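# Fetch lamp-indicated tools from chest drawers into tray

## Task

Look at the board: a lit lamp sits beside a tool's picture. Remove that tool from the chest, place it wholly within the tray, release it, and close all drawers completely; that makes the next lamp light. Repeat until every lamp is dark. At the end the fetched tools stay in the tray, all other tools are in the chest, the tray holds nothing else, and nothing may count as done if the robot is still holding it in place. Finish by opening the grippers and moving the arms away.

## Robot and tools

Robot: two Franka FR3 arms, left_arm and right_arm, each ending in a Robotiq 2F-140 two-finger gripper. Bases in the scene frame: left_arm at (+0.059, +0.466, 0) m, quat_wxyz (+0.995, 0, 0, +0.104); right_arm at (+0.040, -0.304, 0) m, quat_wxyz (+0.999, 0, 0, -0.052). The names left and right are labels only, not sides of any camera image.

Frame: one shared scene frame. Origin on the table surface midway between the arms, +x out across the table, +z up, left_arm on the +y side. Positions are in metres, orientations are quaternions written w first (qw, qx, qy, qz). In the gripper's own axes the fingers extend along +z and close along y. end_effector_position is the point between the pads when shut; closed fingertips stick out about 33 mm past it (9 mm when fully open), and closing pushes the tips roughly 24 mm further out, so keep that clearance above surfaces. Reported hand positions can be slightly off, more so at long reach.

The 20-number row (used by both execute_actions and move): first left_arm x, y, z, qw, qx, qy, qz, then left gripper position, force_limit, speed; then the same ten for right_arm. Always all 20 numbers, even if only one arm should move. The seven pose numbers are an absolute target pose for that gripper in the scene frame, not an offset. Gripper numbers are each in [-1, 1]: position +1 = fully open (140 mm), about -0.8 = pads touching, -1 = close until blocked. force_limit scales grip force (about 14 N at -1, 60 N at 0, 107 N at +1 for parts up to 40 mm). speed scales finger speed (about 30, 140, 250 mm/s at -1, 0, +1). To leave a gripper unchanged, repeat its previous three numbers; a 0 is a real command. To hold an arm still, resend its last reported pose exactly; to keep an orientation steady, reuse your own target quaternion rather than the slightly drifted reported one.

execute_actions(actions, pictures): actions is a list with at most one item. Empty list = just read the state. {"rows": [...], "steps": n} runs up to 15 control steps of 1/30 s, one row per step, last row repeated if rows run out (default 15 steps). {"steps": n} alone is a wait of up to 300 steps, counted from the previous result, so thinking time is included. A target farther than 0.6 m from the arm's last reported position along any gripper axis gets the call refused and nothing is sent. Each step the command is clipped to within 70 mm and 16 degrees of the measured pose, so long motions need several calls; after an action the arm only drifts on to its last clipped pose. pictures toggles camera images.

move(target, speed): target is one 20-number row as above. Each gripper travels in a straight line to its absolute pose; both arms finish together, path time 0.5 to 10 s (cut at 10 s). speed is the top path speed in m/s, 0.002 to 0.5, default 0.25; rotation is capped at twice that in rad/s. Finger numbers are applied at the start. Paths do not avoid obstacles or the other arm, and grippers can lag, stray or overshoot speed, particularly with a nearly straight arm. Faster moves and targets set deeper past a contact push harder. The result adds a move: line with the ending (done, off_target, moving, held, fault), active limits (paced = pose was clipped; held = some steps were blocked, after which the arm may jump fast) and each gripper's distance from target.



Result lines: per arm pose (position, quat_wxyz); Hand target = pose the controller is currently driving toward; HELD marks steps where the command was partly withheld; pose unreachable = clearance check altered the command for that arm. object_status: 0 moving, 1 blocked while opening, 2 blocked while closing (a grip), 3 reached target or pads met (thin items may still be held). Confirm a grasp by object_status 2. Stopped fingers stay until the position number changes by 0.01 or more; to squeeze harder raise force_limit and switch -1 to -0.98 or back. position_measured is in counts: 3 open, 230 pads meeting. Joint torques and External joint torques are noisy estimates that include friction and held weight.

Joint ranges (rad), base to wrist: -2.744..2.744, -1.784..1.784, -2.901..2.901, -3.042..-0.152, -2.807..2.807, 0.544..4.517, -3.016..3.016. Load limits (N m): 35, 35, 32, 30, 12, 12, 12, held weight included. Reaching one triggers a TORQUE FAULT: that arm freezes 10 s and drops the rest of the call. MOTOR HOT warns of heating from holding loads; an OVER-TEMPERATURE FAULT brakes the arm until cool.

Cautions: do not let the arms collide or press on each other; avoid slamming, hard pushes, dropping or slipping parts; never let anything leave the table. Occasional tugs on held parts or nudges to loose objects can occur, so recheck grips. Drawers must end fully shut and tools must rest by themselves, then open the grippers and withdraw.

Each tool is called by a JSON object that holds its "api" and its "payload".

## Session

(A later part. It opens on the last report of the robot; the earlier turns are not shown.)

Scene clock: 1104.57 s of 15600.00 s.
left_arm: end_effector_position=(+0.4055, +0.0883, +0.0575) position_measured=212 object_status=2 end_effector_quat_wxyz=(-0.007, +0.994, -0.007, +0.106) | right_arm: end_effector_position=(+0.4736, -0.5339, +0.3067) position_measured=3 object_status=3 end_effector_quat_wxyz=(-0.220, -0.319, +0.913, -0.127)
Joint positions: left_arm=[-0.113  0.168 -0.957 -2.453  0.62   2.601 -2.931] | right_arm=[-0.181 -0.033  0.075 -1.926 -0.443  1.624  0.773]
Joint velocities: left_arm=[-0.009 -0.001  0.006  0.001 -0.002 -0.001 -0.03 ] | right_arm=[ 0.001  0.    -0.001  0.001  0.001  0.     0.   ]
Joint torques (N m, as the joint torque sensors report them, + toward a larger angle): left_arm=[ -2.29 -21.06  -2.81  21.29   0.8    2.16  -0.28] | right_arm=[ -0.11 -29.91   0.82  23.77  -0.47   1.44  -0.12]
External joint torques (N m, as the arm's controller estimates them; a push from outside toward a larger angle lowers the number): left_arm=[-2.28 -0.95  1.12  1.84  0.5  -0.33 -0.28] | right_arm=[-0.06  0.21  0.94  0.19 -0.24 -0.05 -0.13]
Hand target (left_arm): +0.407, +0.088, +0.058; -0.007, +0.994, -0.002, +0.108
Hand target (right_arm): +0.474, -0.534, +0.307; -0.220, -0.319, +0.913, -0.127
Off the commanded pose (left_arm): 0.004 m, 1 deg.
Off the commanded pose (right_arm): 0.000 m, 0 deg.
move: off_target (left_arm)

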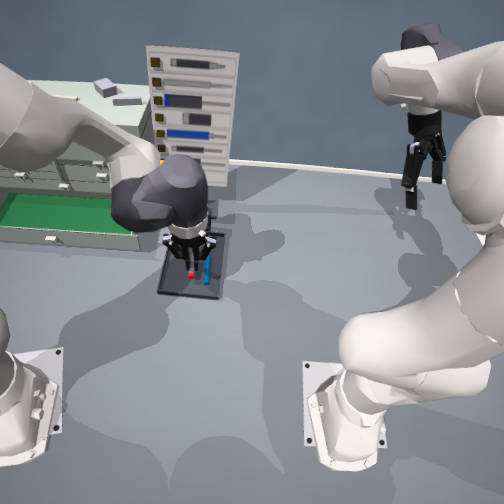

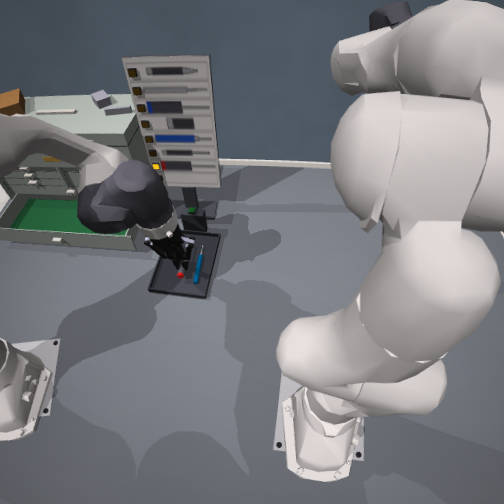

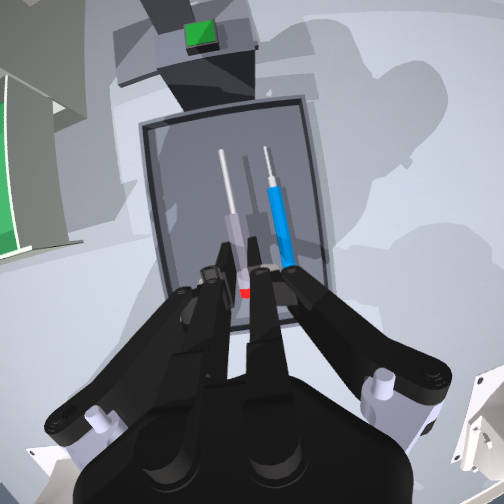

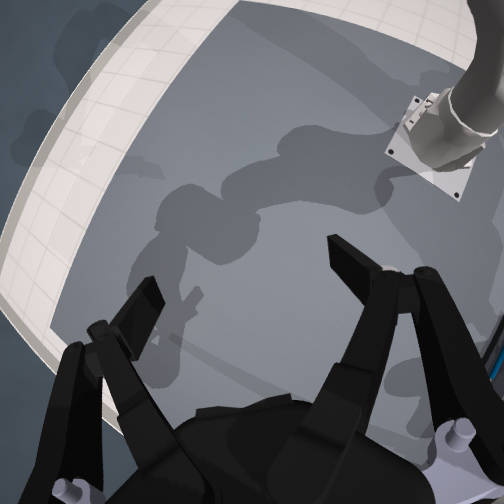

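{"api": "move", "payload": {"target": [0.405,0.085,0.040,0.005,0.9936,-0.043,0.104,-1,0,-0.7,0.4736,-0.5339,0.3067,-0.220,-0.319,0.913,-0.127,1,0,0], "speed": 0.015}}

{"api": "move", "payload": {"target": [0.405,0.085,0.040,0.005,0.9936,-0.043,0.104,-0.5,0,-0.5,0.4736,-0.5339,0.3067,-0.220,-0.319,0.913,-0.127,1,0,0], "speed": 0.015}}

{"api": "move", "payload": {"target": [0.40,0.09,0.16,0,0.9945,0,0.1045,-0.5,0,-0.3,0.4736,-0.5339,0.3067,-0.220,-0.319,0.913,-0.127,1,0,0], "speed": 0.12}}

{"api": "move", "payload": {"target": [0.42,0.479,0.15,0,0.9945,0,0.1045,-0.25,0,0,0.4736,-0.5339,0.3067,-0.220,-0.319,0.913,-0.127,1,0,0], "speed": 0.2}}

{"api": "move", "payload": {"target": [0.428,0.479,0.115,0,0.9945,0,0.1045,-0.25,0,0,0.4736,-0.5339,0.3067,-0.220,-0.319,0.913,-0.127,1,0,0], "speed": 0.05}}

{"api": "move", "payload": {"target": [0.429,0.479,0.074,0,0.9945,0,0.1045,-0.25,0,0,0.4736,-0.5339,0.3067,-0.220,-0.319,0.913,-0.127,1,0,0], "speed": 0.04}}

{"api": "move", "payload": {"target": [0.56,0.479,0.074,0,0.9945,0,0.1045,-0.25,0,0,0.4736,-0.5339,0.3067,-0.220,-0.319,0.913,-0.127,1,0,0], "speed": 0.06}}

{"api": "move", "payload": {"target": [0.548,0.479,0.072,0,0.954,0,0.301,-0.25,0,0,0.4736,-0.5339,0.3067,-0.220,-0.319,0.913,-0.127,1,0,0], "speed": 0.07}}

{"api": "move", "payload": {"target": [0.600,0.479,0.070,0,0.954,0,0.301,-0.25,0,0,0.4736,-0.5339,0.3067,-0.220,-0.319,0.913,-0.127,1,0,0], "speed": 0.025}}

{"api": "move", "payload": {"target": [0.57,0.479,0.075,0,0.954,0,0.301,-0.25,0,0,0.4736,-0.5339,0.3067,-0.220,-0.319,0.913,-0.127,1,0,0], "speed": 0.04}}

Scene clock: 1137.70 s of 15600.00 s.
left_arm: end_effector_position=(+0.4059, +0.0857, +0.0403) position_measured=212 object_status=2 end_effector_quat_wxyz=(+0.003, +0.994, -0.041, +0.104) | right_arm: end_effector_position=(+0.4736, -0.5339, +0.3067) position_measured=3 object_status=3 end_effector_quat_wxyz=(-0.220, -0.319, +0.913, -0.127)
Joint positions: left_arm=[-0.114  0.233 -0.93  -2.455  0.735  2.643 -2.94 ] | right_arm=[-0.181 -0.033  0.075 -1.926 -0.443  1.624  0.773]
Joint velocities: left_arm=[ 0.001  0.003  0.    -0.001  0.01   0.003 -0.001] | right_arm=[ 0.001  0.     0.002 -0.002  0.001  0.     0.   ]
Joint torques (N m, as the joint torque sensors report them, + toward a larger angle): left_arm=[ -0.67 -20.85  -3.97  18.36   0.97   3.17   0.03] | right_arm=[ -0.22 -29.95   1.16  23.92  -0.52   1.52  -0.15]
External joint torques (N m, as the arm's controller estimates them; a push from outside toward a larger angle lowers the number): left_arm=[-0.82  0.72  1.22 -0.16  0.74  0.69  0.02] | right_arm=[-0.31  0.2   1.14  0.34 -0.3   0.03 -0.16]
Hand target (left_arm): +0.405, +0.085, +0.040; +0.004, +0.994, -0.043, +0.104
Hand target (right_arm): +0.474, -0.534, +0.307; -0.220, -0.319, +0.913, -0.127
Off the commanded pose (left_arm): 0.001 m, 0 deg.
Off the commanded pose (right_arm): 0.000 m, 0 deg.
After step 90, 27.10 s passed at rest.
move: done

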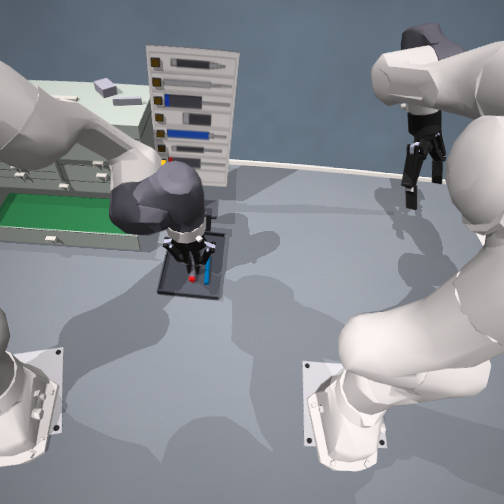

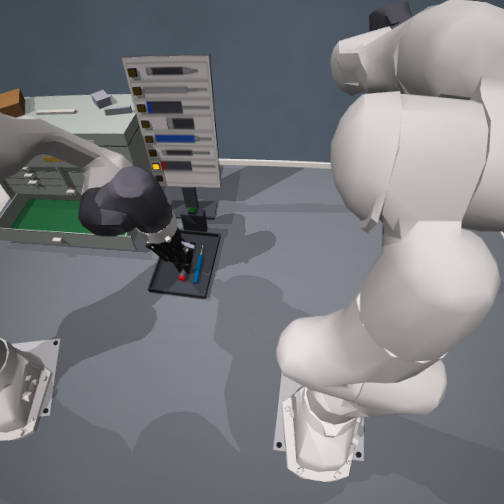

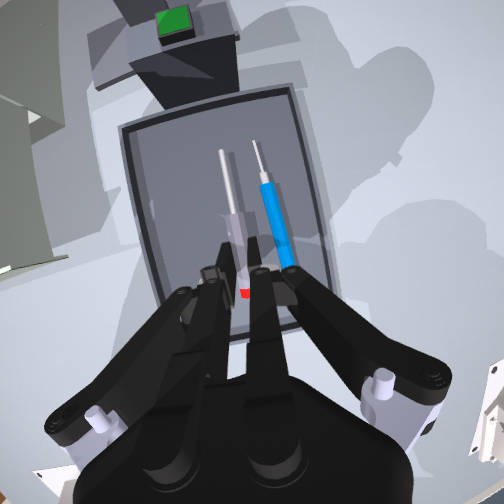

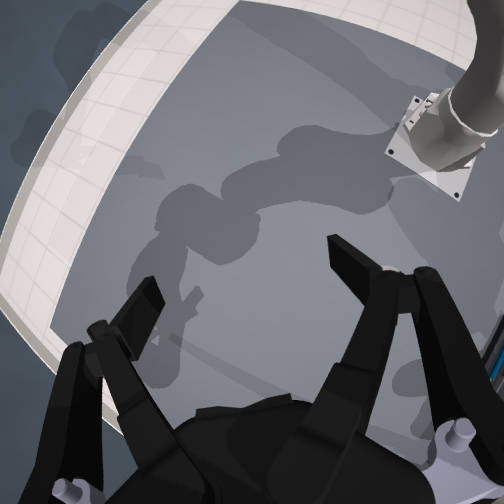

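Scene clock: 1138.40 s of 15600.00 s.
left_arm: end_effector_position=(+0.4059, +0.0853, +0.0404) position_measured=192 object_status=3 end_effector_quat_wxyz=(+0.004, +0.994, -0.041, +0.104) | right_arm: end_effector_position=(+0.4736, -0.5339, +0.3067) position_measured=3 object_status=3 end_effector_quat_wxyz=(-0.220, -0.319, +0.913, -0.127)
Joint positions: left_arm=[-0.114  0.233 -0.93  -2.455  0.735  2.645 -2.94 ] | right_arm=[-0.181 -0.033  0.075 -1.926 -0.443  1.624  0.773]
Joint velocities: left_arm=[-0.     0.     0.     0.001 -0.     0.002  0.002] | right_arm=[-0.001 -0.001  0.001  0.     0.001 -0.     0.001]
Joint torques (N m, as the joint torque sensors report them, + toward a larger angle): left_arm=[  0.81 -21.57  -4.67  18.05   0.4    3.04   0.16] | right_arm=[ -0.08 -30.09   0.28  23.74  -0.5    1.44  -0.13]
External joint torques (N m, as the arm's controller estimates them; a push from outside toward a larger angle lowers the number): left_arm=[ 0.73 -0.06  0.58 -0.5   0.16  0.55  0.15] | right_arm=[-0.15  0.05  0.27  0.15 -0.28 -0.06 -0.14]
Hand target (left_arm): +0.405, +0.085, +0.040; +0.005, +0.994, -0.043, +0.104
Hand target (right_arm): +0.474, -0.534, +0.307; -0.220, -0.319, +0.913, -0.127
Off the commanded pose (left_arm): 0.001 m, 0 deg.
Off the commanded pose (right_arm): 0.000 m, 0 deg.
move: done

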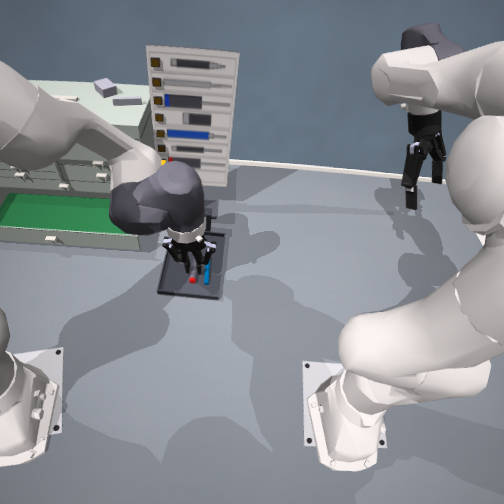

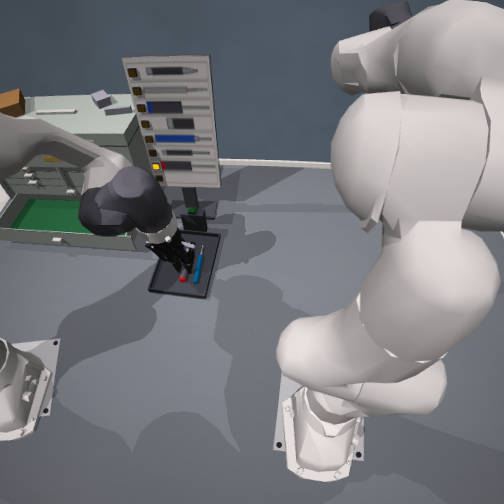

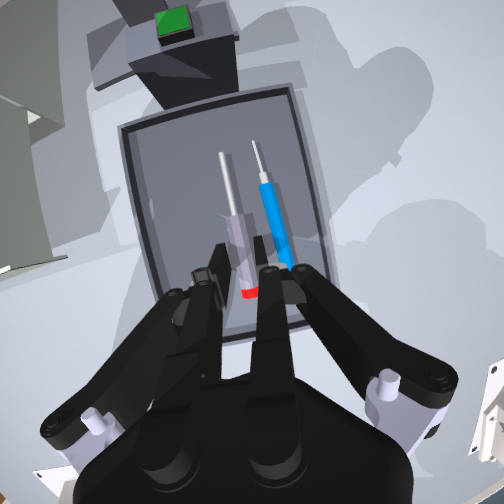

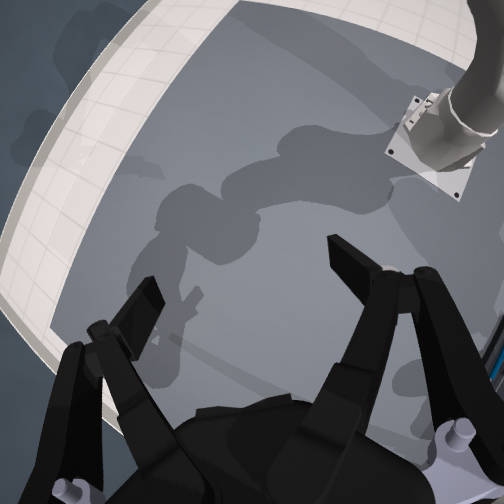

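Scene clock: 1140.27 s of 15600.00 s.
left_arm: end_effector_position=(+0.4001, +0.0856, +0.1634) position_measured=192 object_status=3 end_effector_quat_wxyz=(+0.009, +0.995, +0.008, +0.103) | right_arm: end_effector_position=(+0.4736, -0.5339, +0.3067) position_measured=3 object_status=3 end_effector_quat_wxyz=(-0.220, -0.319, +0.913, -0.127)
Joint positions: left_arm=[-0.208 -0.229 -0.9   -2.44  -0.043  2.439 -2.456] | right_arm=[-0.181 -0.033  0.075 -1.926 -0.443  1.624  0.773]
Joint velocities: left_arm=[-0.007  0.003  0.006 -0.001  0.001 -0.002  0.031] | right_arm=[-0.     0.001  0.     0.002 -0.001  0.    -0.002]
Joint torques (N m, as the joint torque sensors report them, + toward a larger angle): left_arm=[ -2.16 -13.11   6.79  21.95   0.41   2.49   0.2 ] | right_arm=[ -0.36 -29.36   1.09  23.97  -0.51   1.43  -0.13]
External joint torques (N m, as the arm's controller estimates them; a push from outside toward a larger angle lowers the number): left_arm=[-2.19  0.35  1.89 -0.15 -0.21 -0.28  0.19] | right_arm=[-0.31  0.76  1.21  0.38 -0.28 -0.06 -0.14]
Hand target (left_arm): +0.398, +0.087, +0.162; +0.007, +0.995, +0.002, +0.101
Hand target (right_arm): +0.474, -0.534, +0.307; -0.220, -0.319, +0.913, -0.127
Off the commanded pose (left_arm): 0.006 m, 1 deg.
Off the commanded pose (right_arm): 0.000 m, 0 deg.
move: off_target (left_arm)

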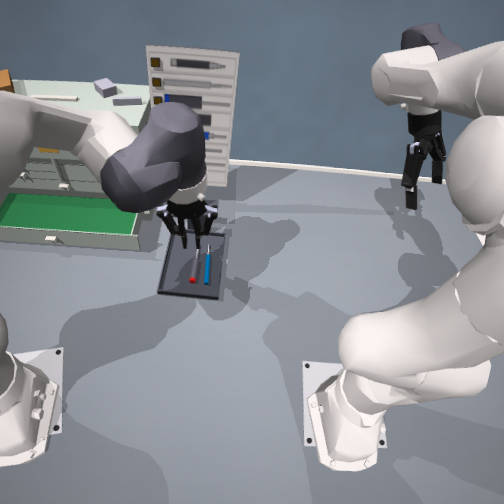

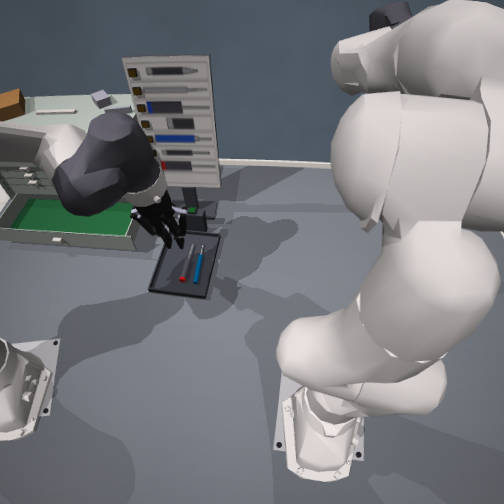

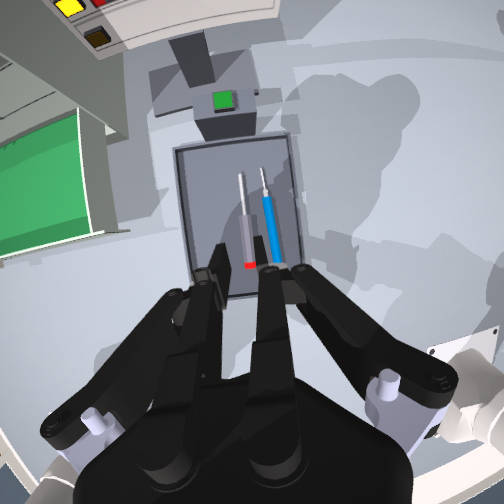

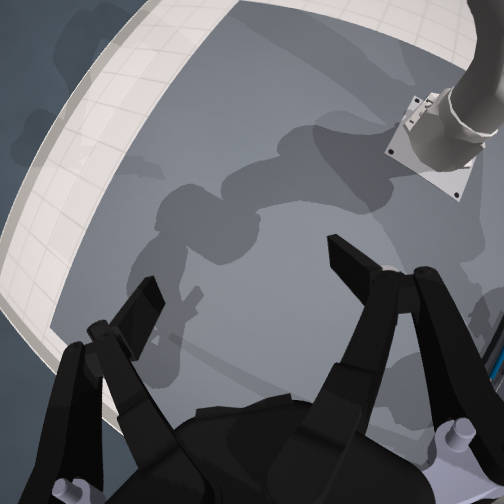

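Scene clock: 1143.10 s of 15600.00 s.
left_arm: end_effector_position=(+0.4140, +0.4664, +0.1467) position_measured=160 object_status=3 end_effector_quat_wxyz=(+0.017, +0.995, +0.004, +0.099) | right_arm: end_effector_position=(+0.4736, -0.5339, +0.3067) position_measured=3 object_status=3 end_effector_quat_wxyz=(-0.220, -0.319, +0.913, -0.127)
Joint positions: left_arm=[-0.329 -0.702  0.179 -2.972  0.125  2.472 -1.641] | right_arm=[-0.181 -0.033  0.075 -1.926 -0.443  1.624  0.773]
Joint velocities: left_arm=[-0.004 -0.     0.006 -0.001  0.006  0.     0.02 ] | right_arm=[ 0.    -0.001  0.     0.    -0.001 -0.     0.   ]
Joint torques (N m, as the joint torque sensors report them, + toward a larger angle): left_arm=[-1.86 -7.37 -0.19 24.6   1.32  3.36  0.24] | right_arm=[ -0.63 -29.5    0.54  23.46  -0.51   1.44  -0.19]
External joint torques (N m, as the arm's controller estimates them; a push from outside toward a larger angle lowers the number): left_arm=[-1.89 -1.02  2.48  1.84  0.64  0.41  0.24] | right_arm=[-0.65  0.87  0.6  -0.24 -0.28 -0.06 -0.2 ]
Hand target (left_arm): +0.415, +0.466, +0.148; +0.016, +0.995, -0.003, +0.101
Hand target (right_arm): +0.474, -0.534, +0.307; -0.220, -0.319, +0.913, -0.127
Off the commanded pose (left_arm): 0.014 m, 2 deg.
Off the commanded pose (right_arm): 0.000 m, 0 deg.
move: off_target (left_arm)

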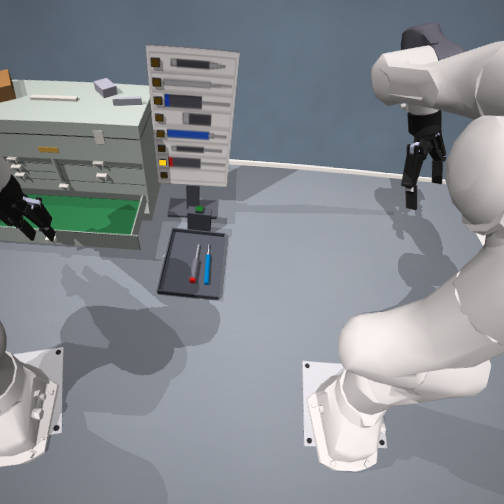

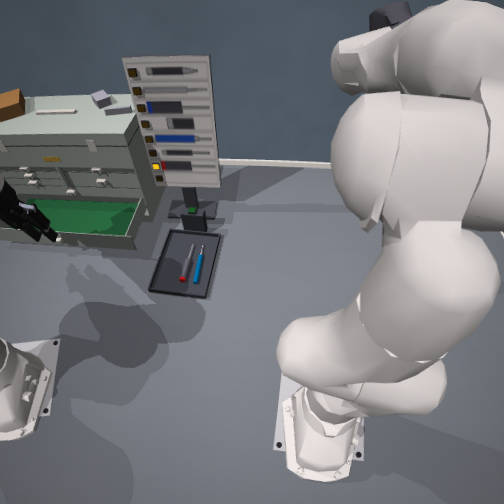

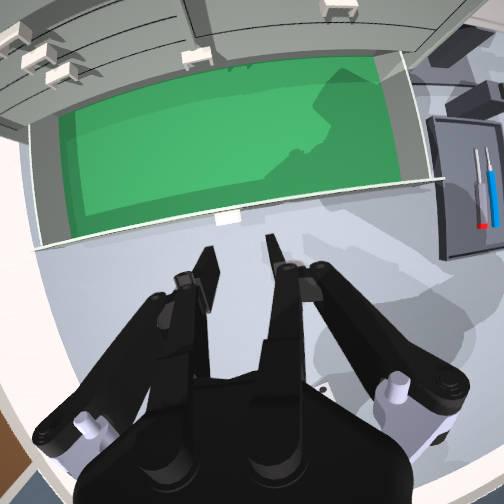

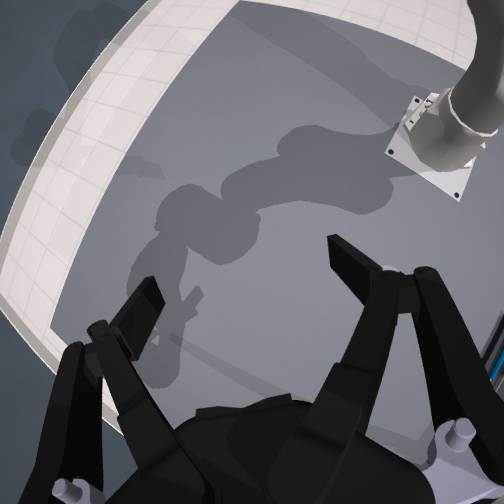

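Scene clock: 1144.37 s of 15600.00 s.
left_arm: end_effector_position=(+0.4273, +0.4795, +0.1156) position_measured=160 object_status=3 end_effector_quat_wxyz=(-0.001, +0.995, +0.000, +0.104) | right_arm: end_effector_position=(+0.4736, -0.5339, +0.3067) position_measured=3 object_status=3 end_effector_quat_wxyz=(-0.220, -0.319, +0.913, -0.127)
Joint positions: left_arm=[-0.301 -0.563  0.175 -2.981  0.166  2.628 -1.642] | right_arm=[-0.181 -0.033  0.075 -1.926 -0.443  1.624  0.773]
Joint velocities: left_arm=[ 0.003  0.    -0.002  0.002 -0.     0.013  0.   ] | right_arm=[-0.001  0.001  0.001 -0.001 -0.    -0.     0.002]
Joint torques (N m, as the joint torque sensors report them, + toward a larger angle): left_arm=[ 1.79 -9.79 -2.26 21.18  1.06  3.49 -0.19] | right_arm=[ -0.08 -29.95   0.7   23.8   -0.54   1.47  -0.14]
External joint torques (N m, as the arm's controller estimates them; a push from outside toward a larger angle lowers the number): left_arm=[ 1.76 -0.38 -0.13 -0.23  0.5   0.5  -0.19] | right_arm=[-0.13  0.26  0.72  0.17 -0.31 -0.02 -0.15]
Hand target (left_arm): +0.428, +0.480, +0.115; -0.002, +0.994, +0.002, +0.105
Hand target (right_arm): +0.474, -0.534, +0.307; -0.220, -0.319, +0.913, -0.127
Off the commanded pose (left_arm): 0.001 m, 0 deg.
Off the commanded pose (right_arm): 0.000 m, 0 deg.
move: done

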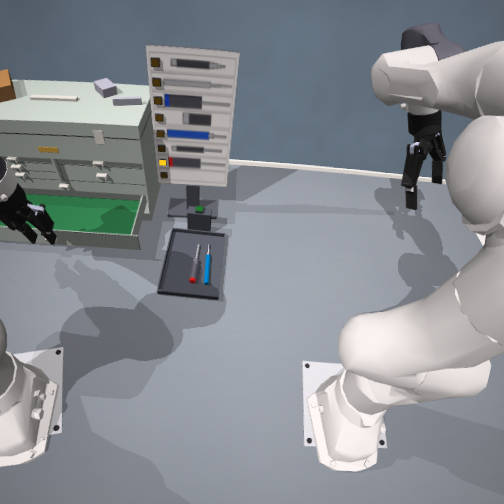

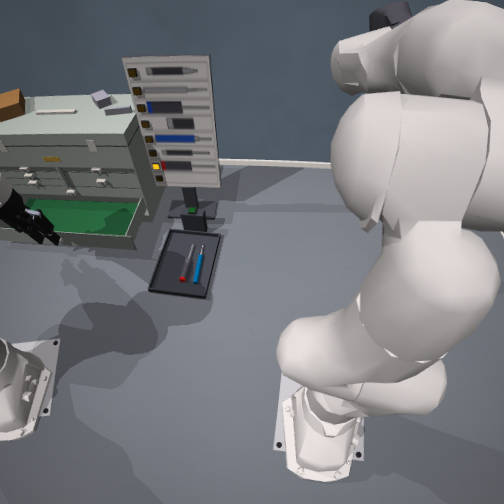

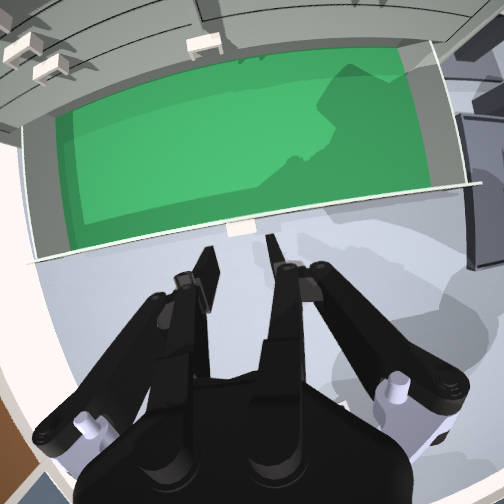

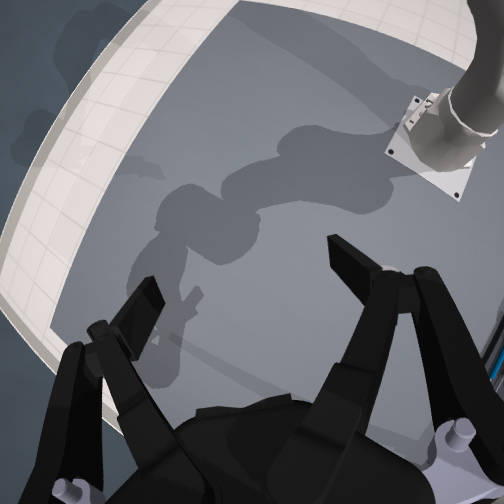

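Scene clock: 1145.90 s of 15600.00 s.
left_arm: end_effector_position=(+0.4286, +0.4797, +0.0751) position_measured=160 object_status=3 end_effector_quat_wxyz=(-0.002, +0.995, -0.001, +0.104) | right_arm: end_effector_position=(+0.4736, -0.5339, +0.3067) position_measured=3 object_status=3 end_effector_quat_wxyz=(-0.220, -0.319, +0.913, -0.127)
Joint positions: left_arm=[-0.293 -0.411  0.175 -3.008  0.17   2.806 -1.642] | right_arm=[-0.181 -0.033  0.075 -1.926 -0.443  1.624  0.773]
Joint velocities: left_arm=[ 0.001  0.    -0.    -0.001 -0.     0.012 -0.   ] | right_arm=[-0.     0.001 -0.002 -0.     0.001 -0.    -0.   ]
Joint torques (N m, as the joint torque sensors report them, + toward a larger angle): left_arm=[  1.43 -11.52  -1.24  18.52   0.76   3.44  -0.09] | right_arm=[ -0.38 -29.68   1.24  23.52  -0.51   1.52  -0.15]
External joint torques (N m, as the arm's controller estimates them; a push from outside toward a larger angle lowers the number): left_arm=[ 1.43  0.46  0.32 -0.31  0.34  0.49 -0.1 ] | right_arm=[-0.27  0.4   1.43 -0.07 -0.27  0.04 -0.16]
Hand target (left_arm): +0.429, +0.480, +0.075; -0.002, +0.995, +0.001, +0.105
Hand target (right_arm): +0.474, -0.534, +0.307; -0.220, -0.319, +0.913, -0.127
Off the commanded pose (left_arm): 0.001 m, 0 deg.
Off the commanded pose (right_arm): 0.000 m, 0 deg.
move: done

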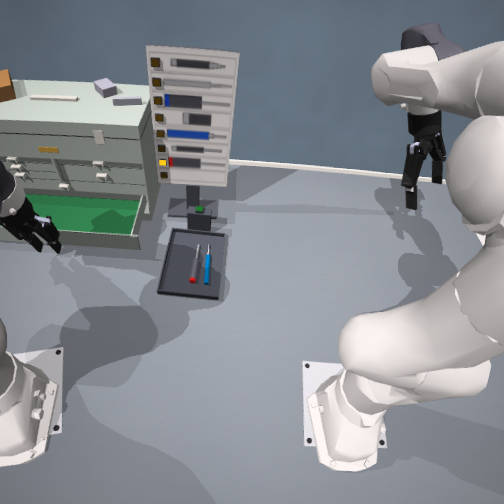

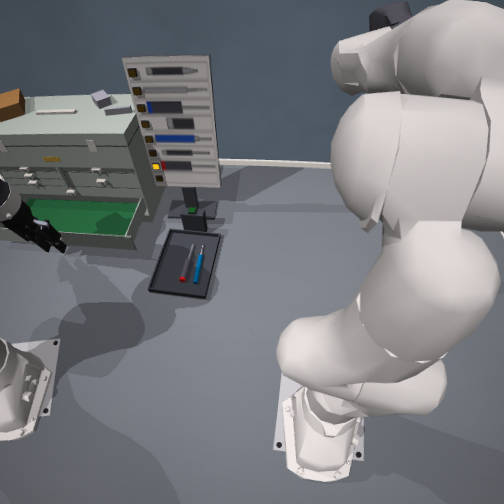

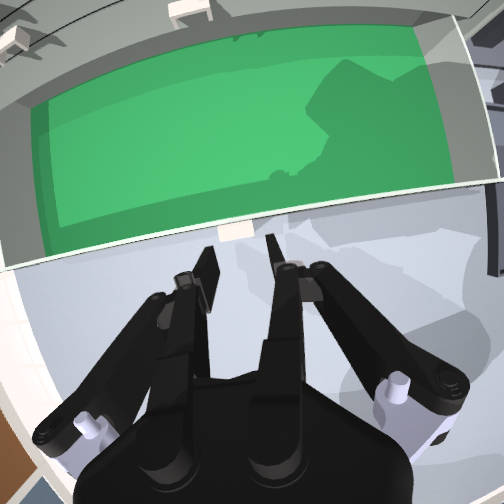

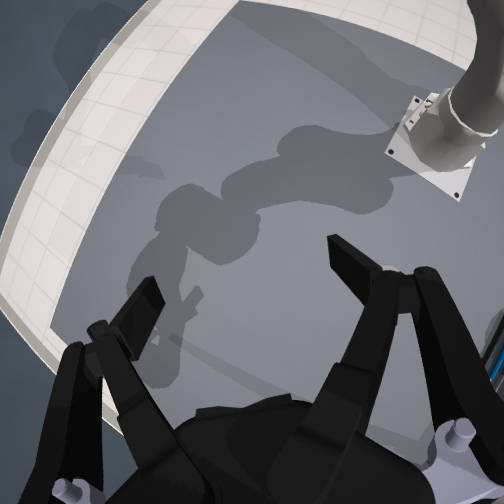

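Scene clock: 1148.40 s of 15600.00 s.
left_arm: end_effector_position=(+0.5570, +0.4807, +0.0733) position_measured=160 object_status=3 end_effector_quat_wxyz=(-0.002, +0.995, +0.003, +0.102) | right_arm: end_effector_position=(+0.4736, -0.5339, +0.3067) position_measured=3 object_status=3 end_effector_quat_wxyz=(-0.220, -0.319, +0.913, -0.127)
Joint positions: left_arm=[-0.389 -0.021  0.212 -2.609  0.011  2.792 -1.555] | right_arm=[-0.181 -0.033  0.075 -1.926 -0.443  1.624  0.773]
Joint velocities: left_arm=[ 0.001  0.002 -0.     0.005 -0.012 -0.008  0.027] | right_arm=[ 0.    -0.     0.001 -0.    -0.001  0.     0.   ]
Joint torques (N m, as the joint torque sensors report them, + toward a larger angle): left_arm=[  0.52 -25.36   1.11  21.21  -0.1    3.37   0.13] | right_arm=[ -0.63 -29.68   1.14  23.49  -0.51   1.46  -0.14]
External joint torques (N m, as the arm's controller estimates them; a push from outside toward a larger angle lowers the number): left_arm=[ 0.5   0.    1.23  2.18 -0.56  0.41  0.13] | right_arm=[-0.71  0.52  1.14 -0.13 -0.29 -0.04 -0.15]
Hand target (left_arm): +0.560, +0.481, +0.075; -0.002, +0.994, +0.001, +0.105
Hand target (right_arm): +0.474, -0.534, +0.307; -0.220, -0.319, +0.913, -0.127
Off the commanded pose (left_arm): 0.004 m, 1 deg.
Off the commanded pose (right_arm): 0.000 m, 0 deg.
move: off_target (left_arm)

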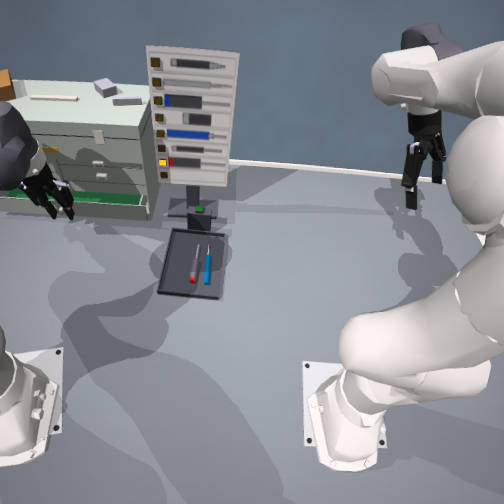

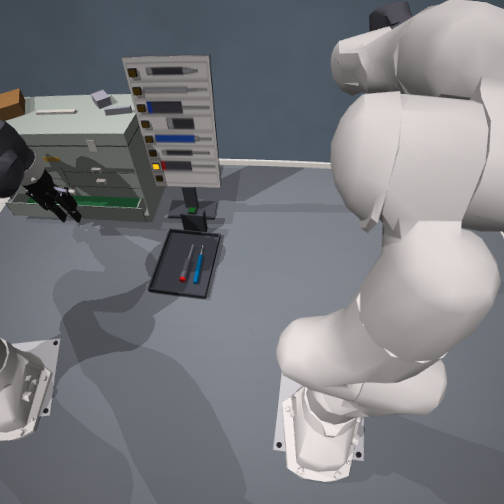

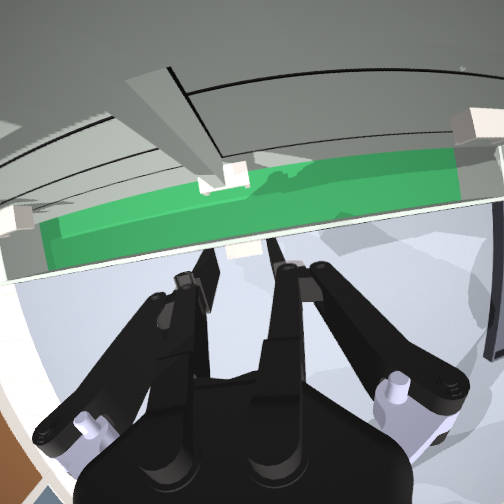

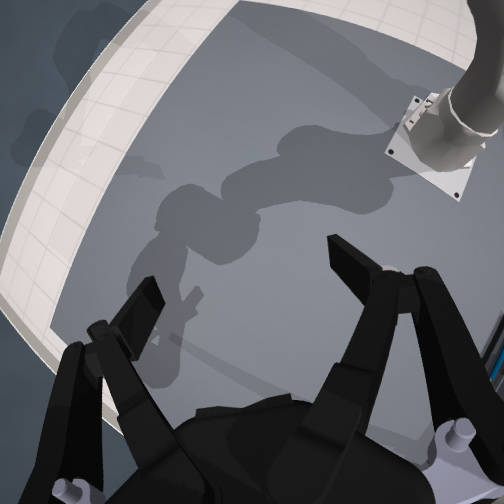

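Scene clock: 1151.87 s of 15600.00 s.
left_arm: end_effector_position=(+0.5496, +0.4806, +0.0702) position_measured=160 object_status=3 end_effector_quat_wxyz=(-0.002, +0.954, -0.004, +0.299) | right_arm: end_effector_position=(+0.4736, -0.5339, +0.3067) position_measured=3 object_status=3 end_effector_quat_wxyz=(-0.220, -0.319, +0.913, -0.127)
Joint positions: left_arm=[-0.395  0.032  0.263 -2.943  0.115  3.583 -1.609] | right_arm=[-0.181 -0.033  0.075 -1.926 -0.443  1.624  0.773]
Joint velocities: left_arm=[ 0.002  0.003  0.    -0.004  0.005  0.012 -0.011] | right_arm=[ 0.001  0.     0.001  0.     0.001  0.001 -0.001]
Joint torques (N m, as the joint torque sensors report them, + toward a larger angle): left_arm=[  1.88 -21.37   1.91  12.19   0.7    4.14  -0.2 ] | right_arm=[ -0.1  -29.9    0.82  23.68  -0.51   1.5   -0.15]
External joint torques (N m, as the arm's controller estimates them; a push from outside toward a larger angle lowers the number): left_arm=[ 1.87 -0.49  1.71 -0.73  0.65  0.65 -0.21] | right_arm=[-0.15  0.28  0.84  0.08 -0.29  0.01 -0.16]
Hand target (left_arm): +0.550, +0.482, +0.071; -0.001, +0.954, -0.000, +0.301
Hand target (right_arm): +0.474, -0.534, +0.307; -0.220, -0.319, +0.913, -0.127
Off the commanded pose (left_arm): 0.003 m, 1 deg.
Off the commanded pose (right_arm): 0.000 m, 0 deg.
move: done

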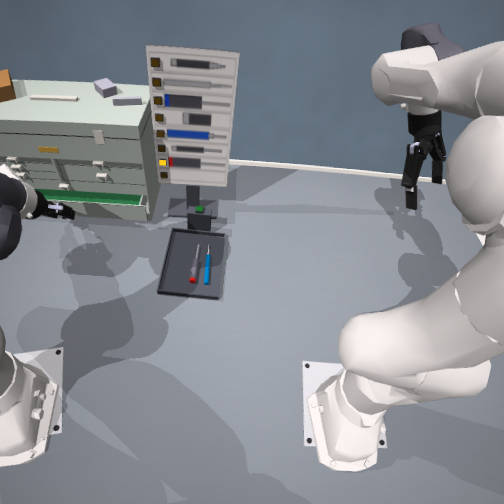

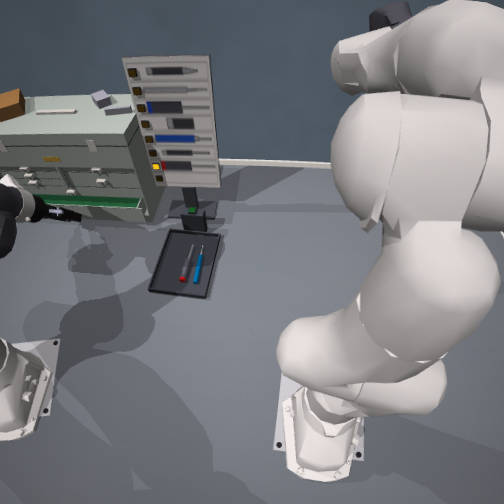

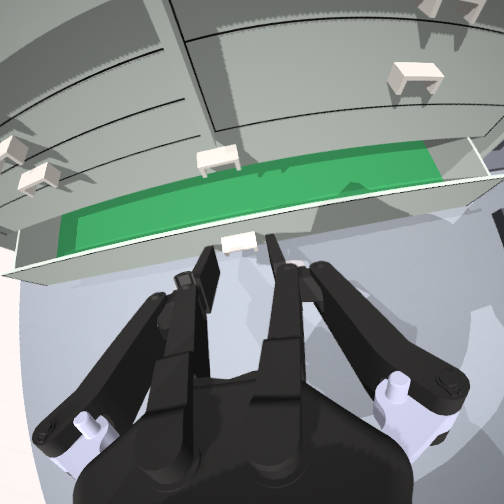

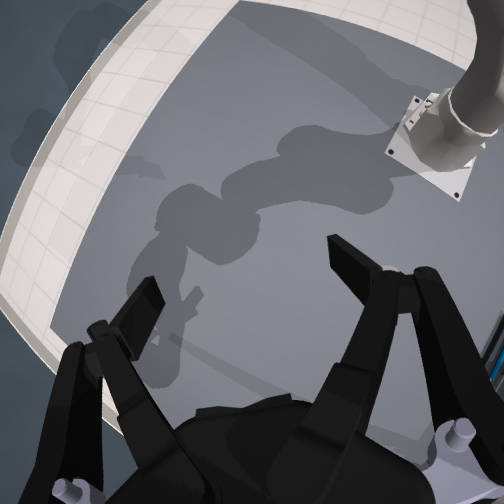

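Scene clock: 1154.10 s of 15600.00 s.
left_arm: end_effector_position=(+0.5976, +0.4795, +0.0702) position_measured=160 object_status=3 end_effector_quat_wxyz=(-0.003, +0.954, -0.005, +0.301) | right_arm: end_effector_position=(+0.4736, -0.5339, +0.3067) position_measured=3 object_status=3 end_effector_quat_wxyz=(-0.220, -0.319, +0.913, -0.127)
Joint positions: left_arm=[-0.377  0.123  0.245 -2.798  0.171  3.533 -1.675] | right_arm=[-0.181 -0.033  0.075 -1.926 -0.443  1.624  0.773]
Joint velocities: left_arm=[ 0.011 -0.001 -0.007  0.002  0.01  -0.004 -0.017] | right_arm=[-0.001 -0.     0.     0.     0.     0.001 -0.001]
Joint torques (N m, as the joint torque sensors report them, + toward a larger angle): left_arm=[  1.37 -23.25  -0.23  19.26   0.15   3.21  -0.46] | right_arm=[ -0.12 -29.98   1.01  23.94  -0.47   1.46  -0.14]
External joint torques (N m, as the arm's controller estimates them; a push from outside toward a larger angle lowers the number): left_arm=[ 1.34  1.84 -1.03  5.25  0.19 -0.24 -0.47] | right_arm=[-0.09  0.18  1.12  0.33 -0.24 -0.04 -0.15]
Hand target (left_arm): +0.600, +0.480, +0.070; -0.001, +0.954, +0.000, +0.301
Hand target (right_arm): +0.474, -0.534, +0.307; -0.220, -0.319, +0.913, -0.127
Off the commanded pose (left_arm): 0.002 m, 1 deg.
Off the commanded pose (right_arm): 0.000 m, 0 deg.
move: done

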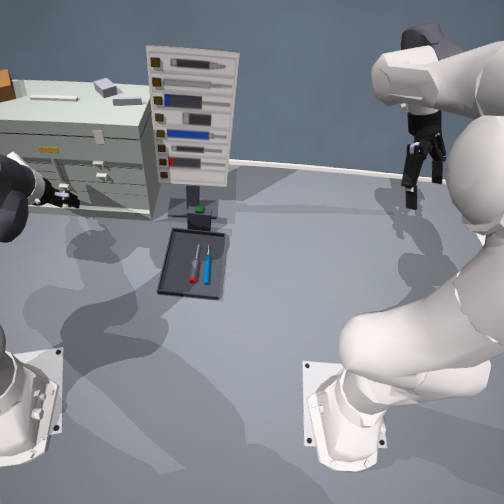

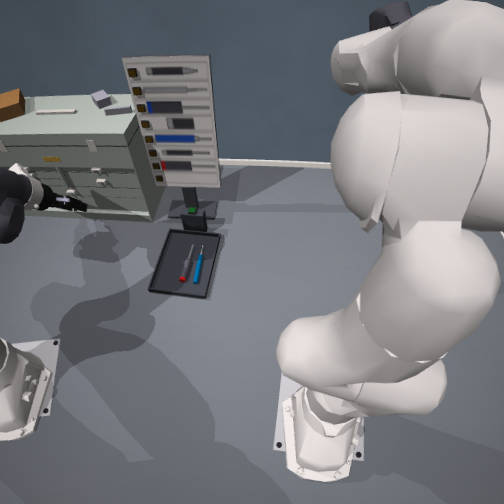

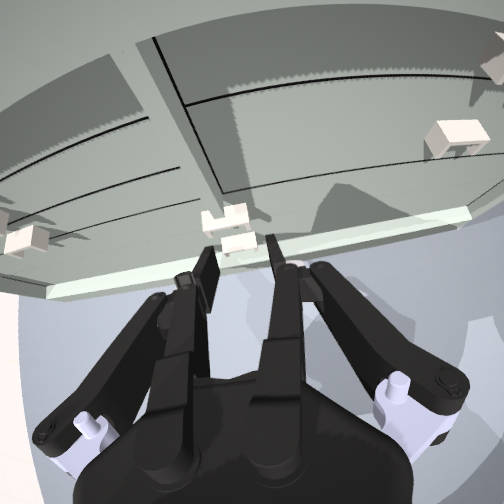

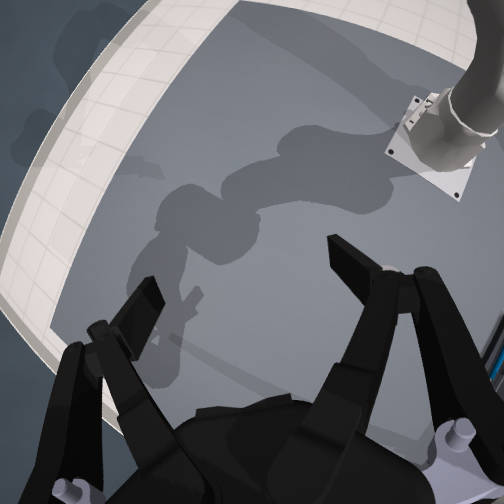

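Scene clock: 1155.10 s of 15600.00 s.
left_arm: end_effector_position=(+0.5699, +0.4790, +0.0739) position_measured=160 object_status=3 end_effector_quat_wxyz=(+0.002, +0.954, +0.004, +0.299) | right_arm: end_effector_position=(+0.4736, -0.5339, +0.3067) position_measured=3 object_status=3 end_effector_quat_wxyz=(-0.220, -0.319, +0.913, -0.127)
Joint positions: left_arm=[-0.382  0.054  0.249 -2.884  0.14   3.546 -1.654] | right_arm=[-0.181 -0.033  0.075 -1.926 -0.443  1.624  0.773]
Joint velocities: left_arm=[ 0.001 -0.004  0.    -0.003 -0.011  0.004  0.021] | right_arm=[ 0.001 -0.    -0.001 -0.    -0.     0.     0.   ]
Joint torques (N m, as the joint torque sensors report them, + toward a larger angle): left_arm=[ -1.2  -23.59   1.22  12.61  -0.61   3.9    0.27] | right_arm=[ -0.12 -29.52   0.76  23.58  -0.55   1.47  -0.12]
External joint torques (N m, as the arm's controller estimates them; a push from outside toward a larger angle lowers the number): left_arm=[-1.21 -1.21  0.9  -1.05 -0.65  0.44  0.26] | right_arm=[-0.15  0.55  0.8   0.02 -0.33 -0.02 -0.13]
Hand target (left_arm): +0.570, +0.478, +0.075; +0.001, +0.954, -0.000, +0.301
Hand target (right_arm): +0.474, -0.534, +0.307; -0.220, -0.319, +0.913, -0.127
Off the commanded pose (left_arm): 0.001 m, 0 deg.
Off the commanded pose (right_arm): 0.000 m, 0 deg.
move: done

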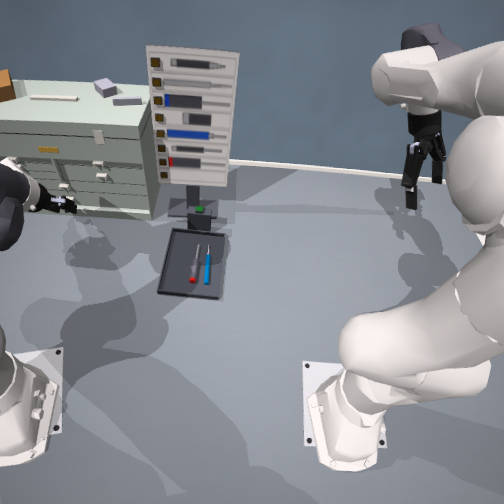

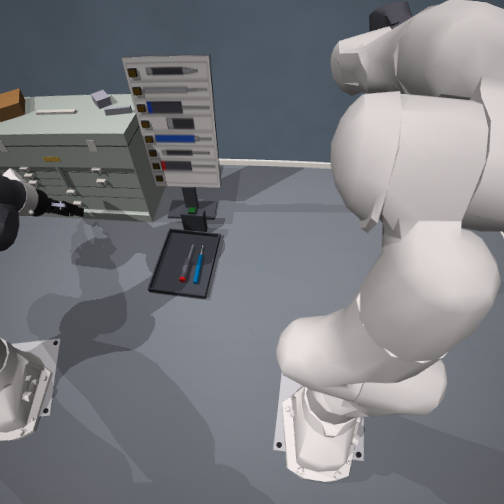

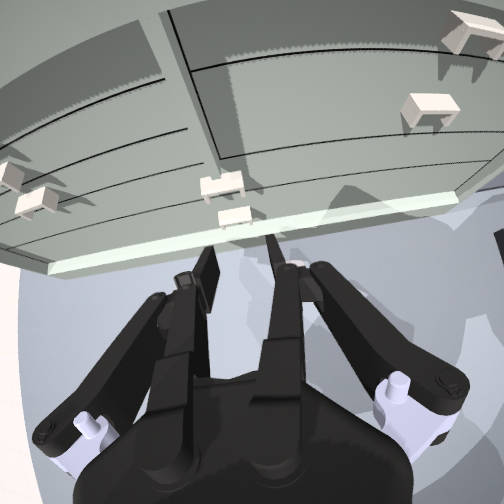

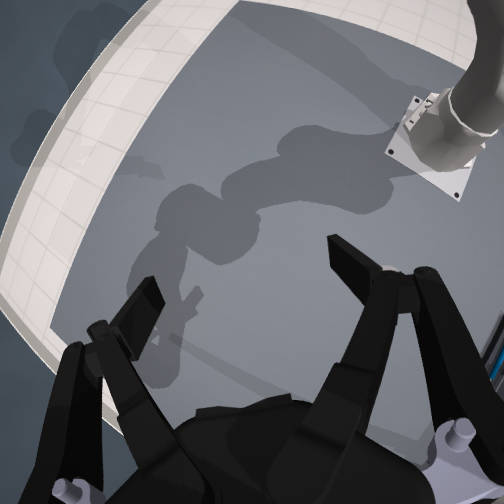

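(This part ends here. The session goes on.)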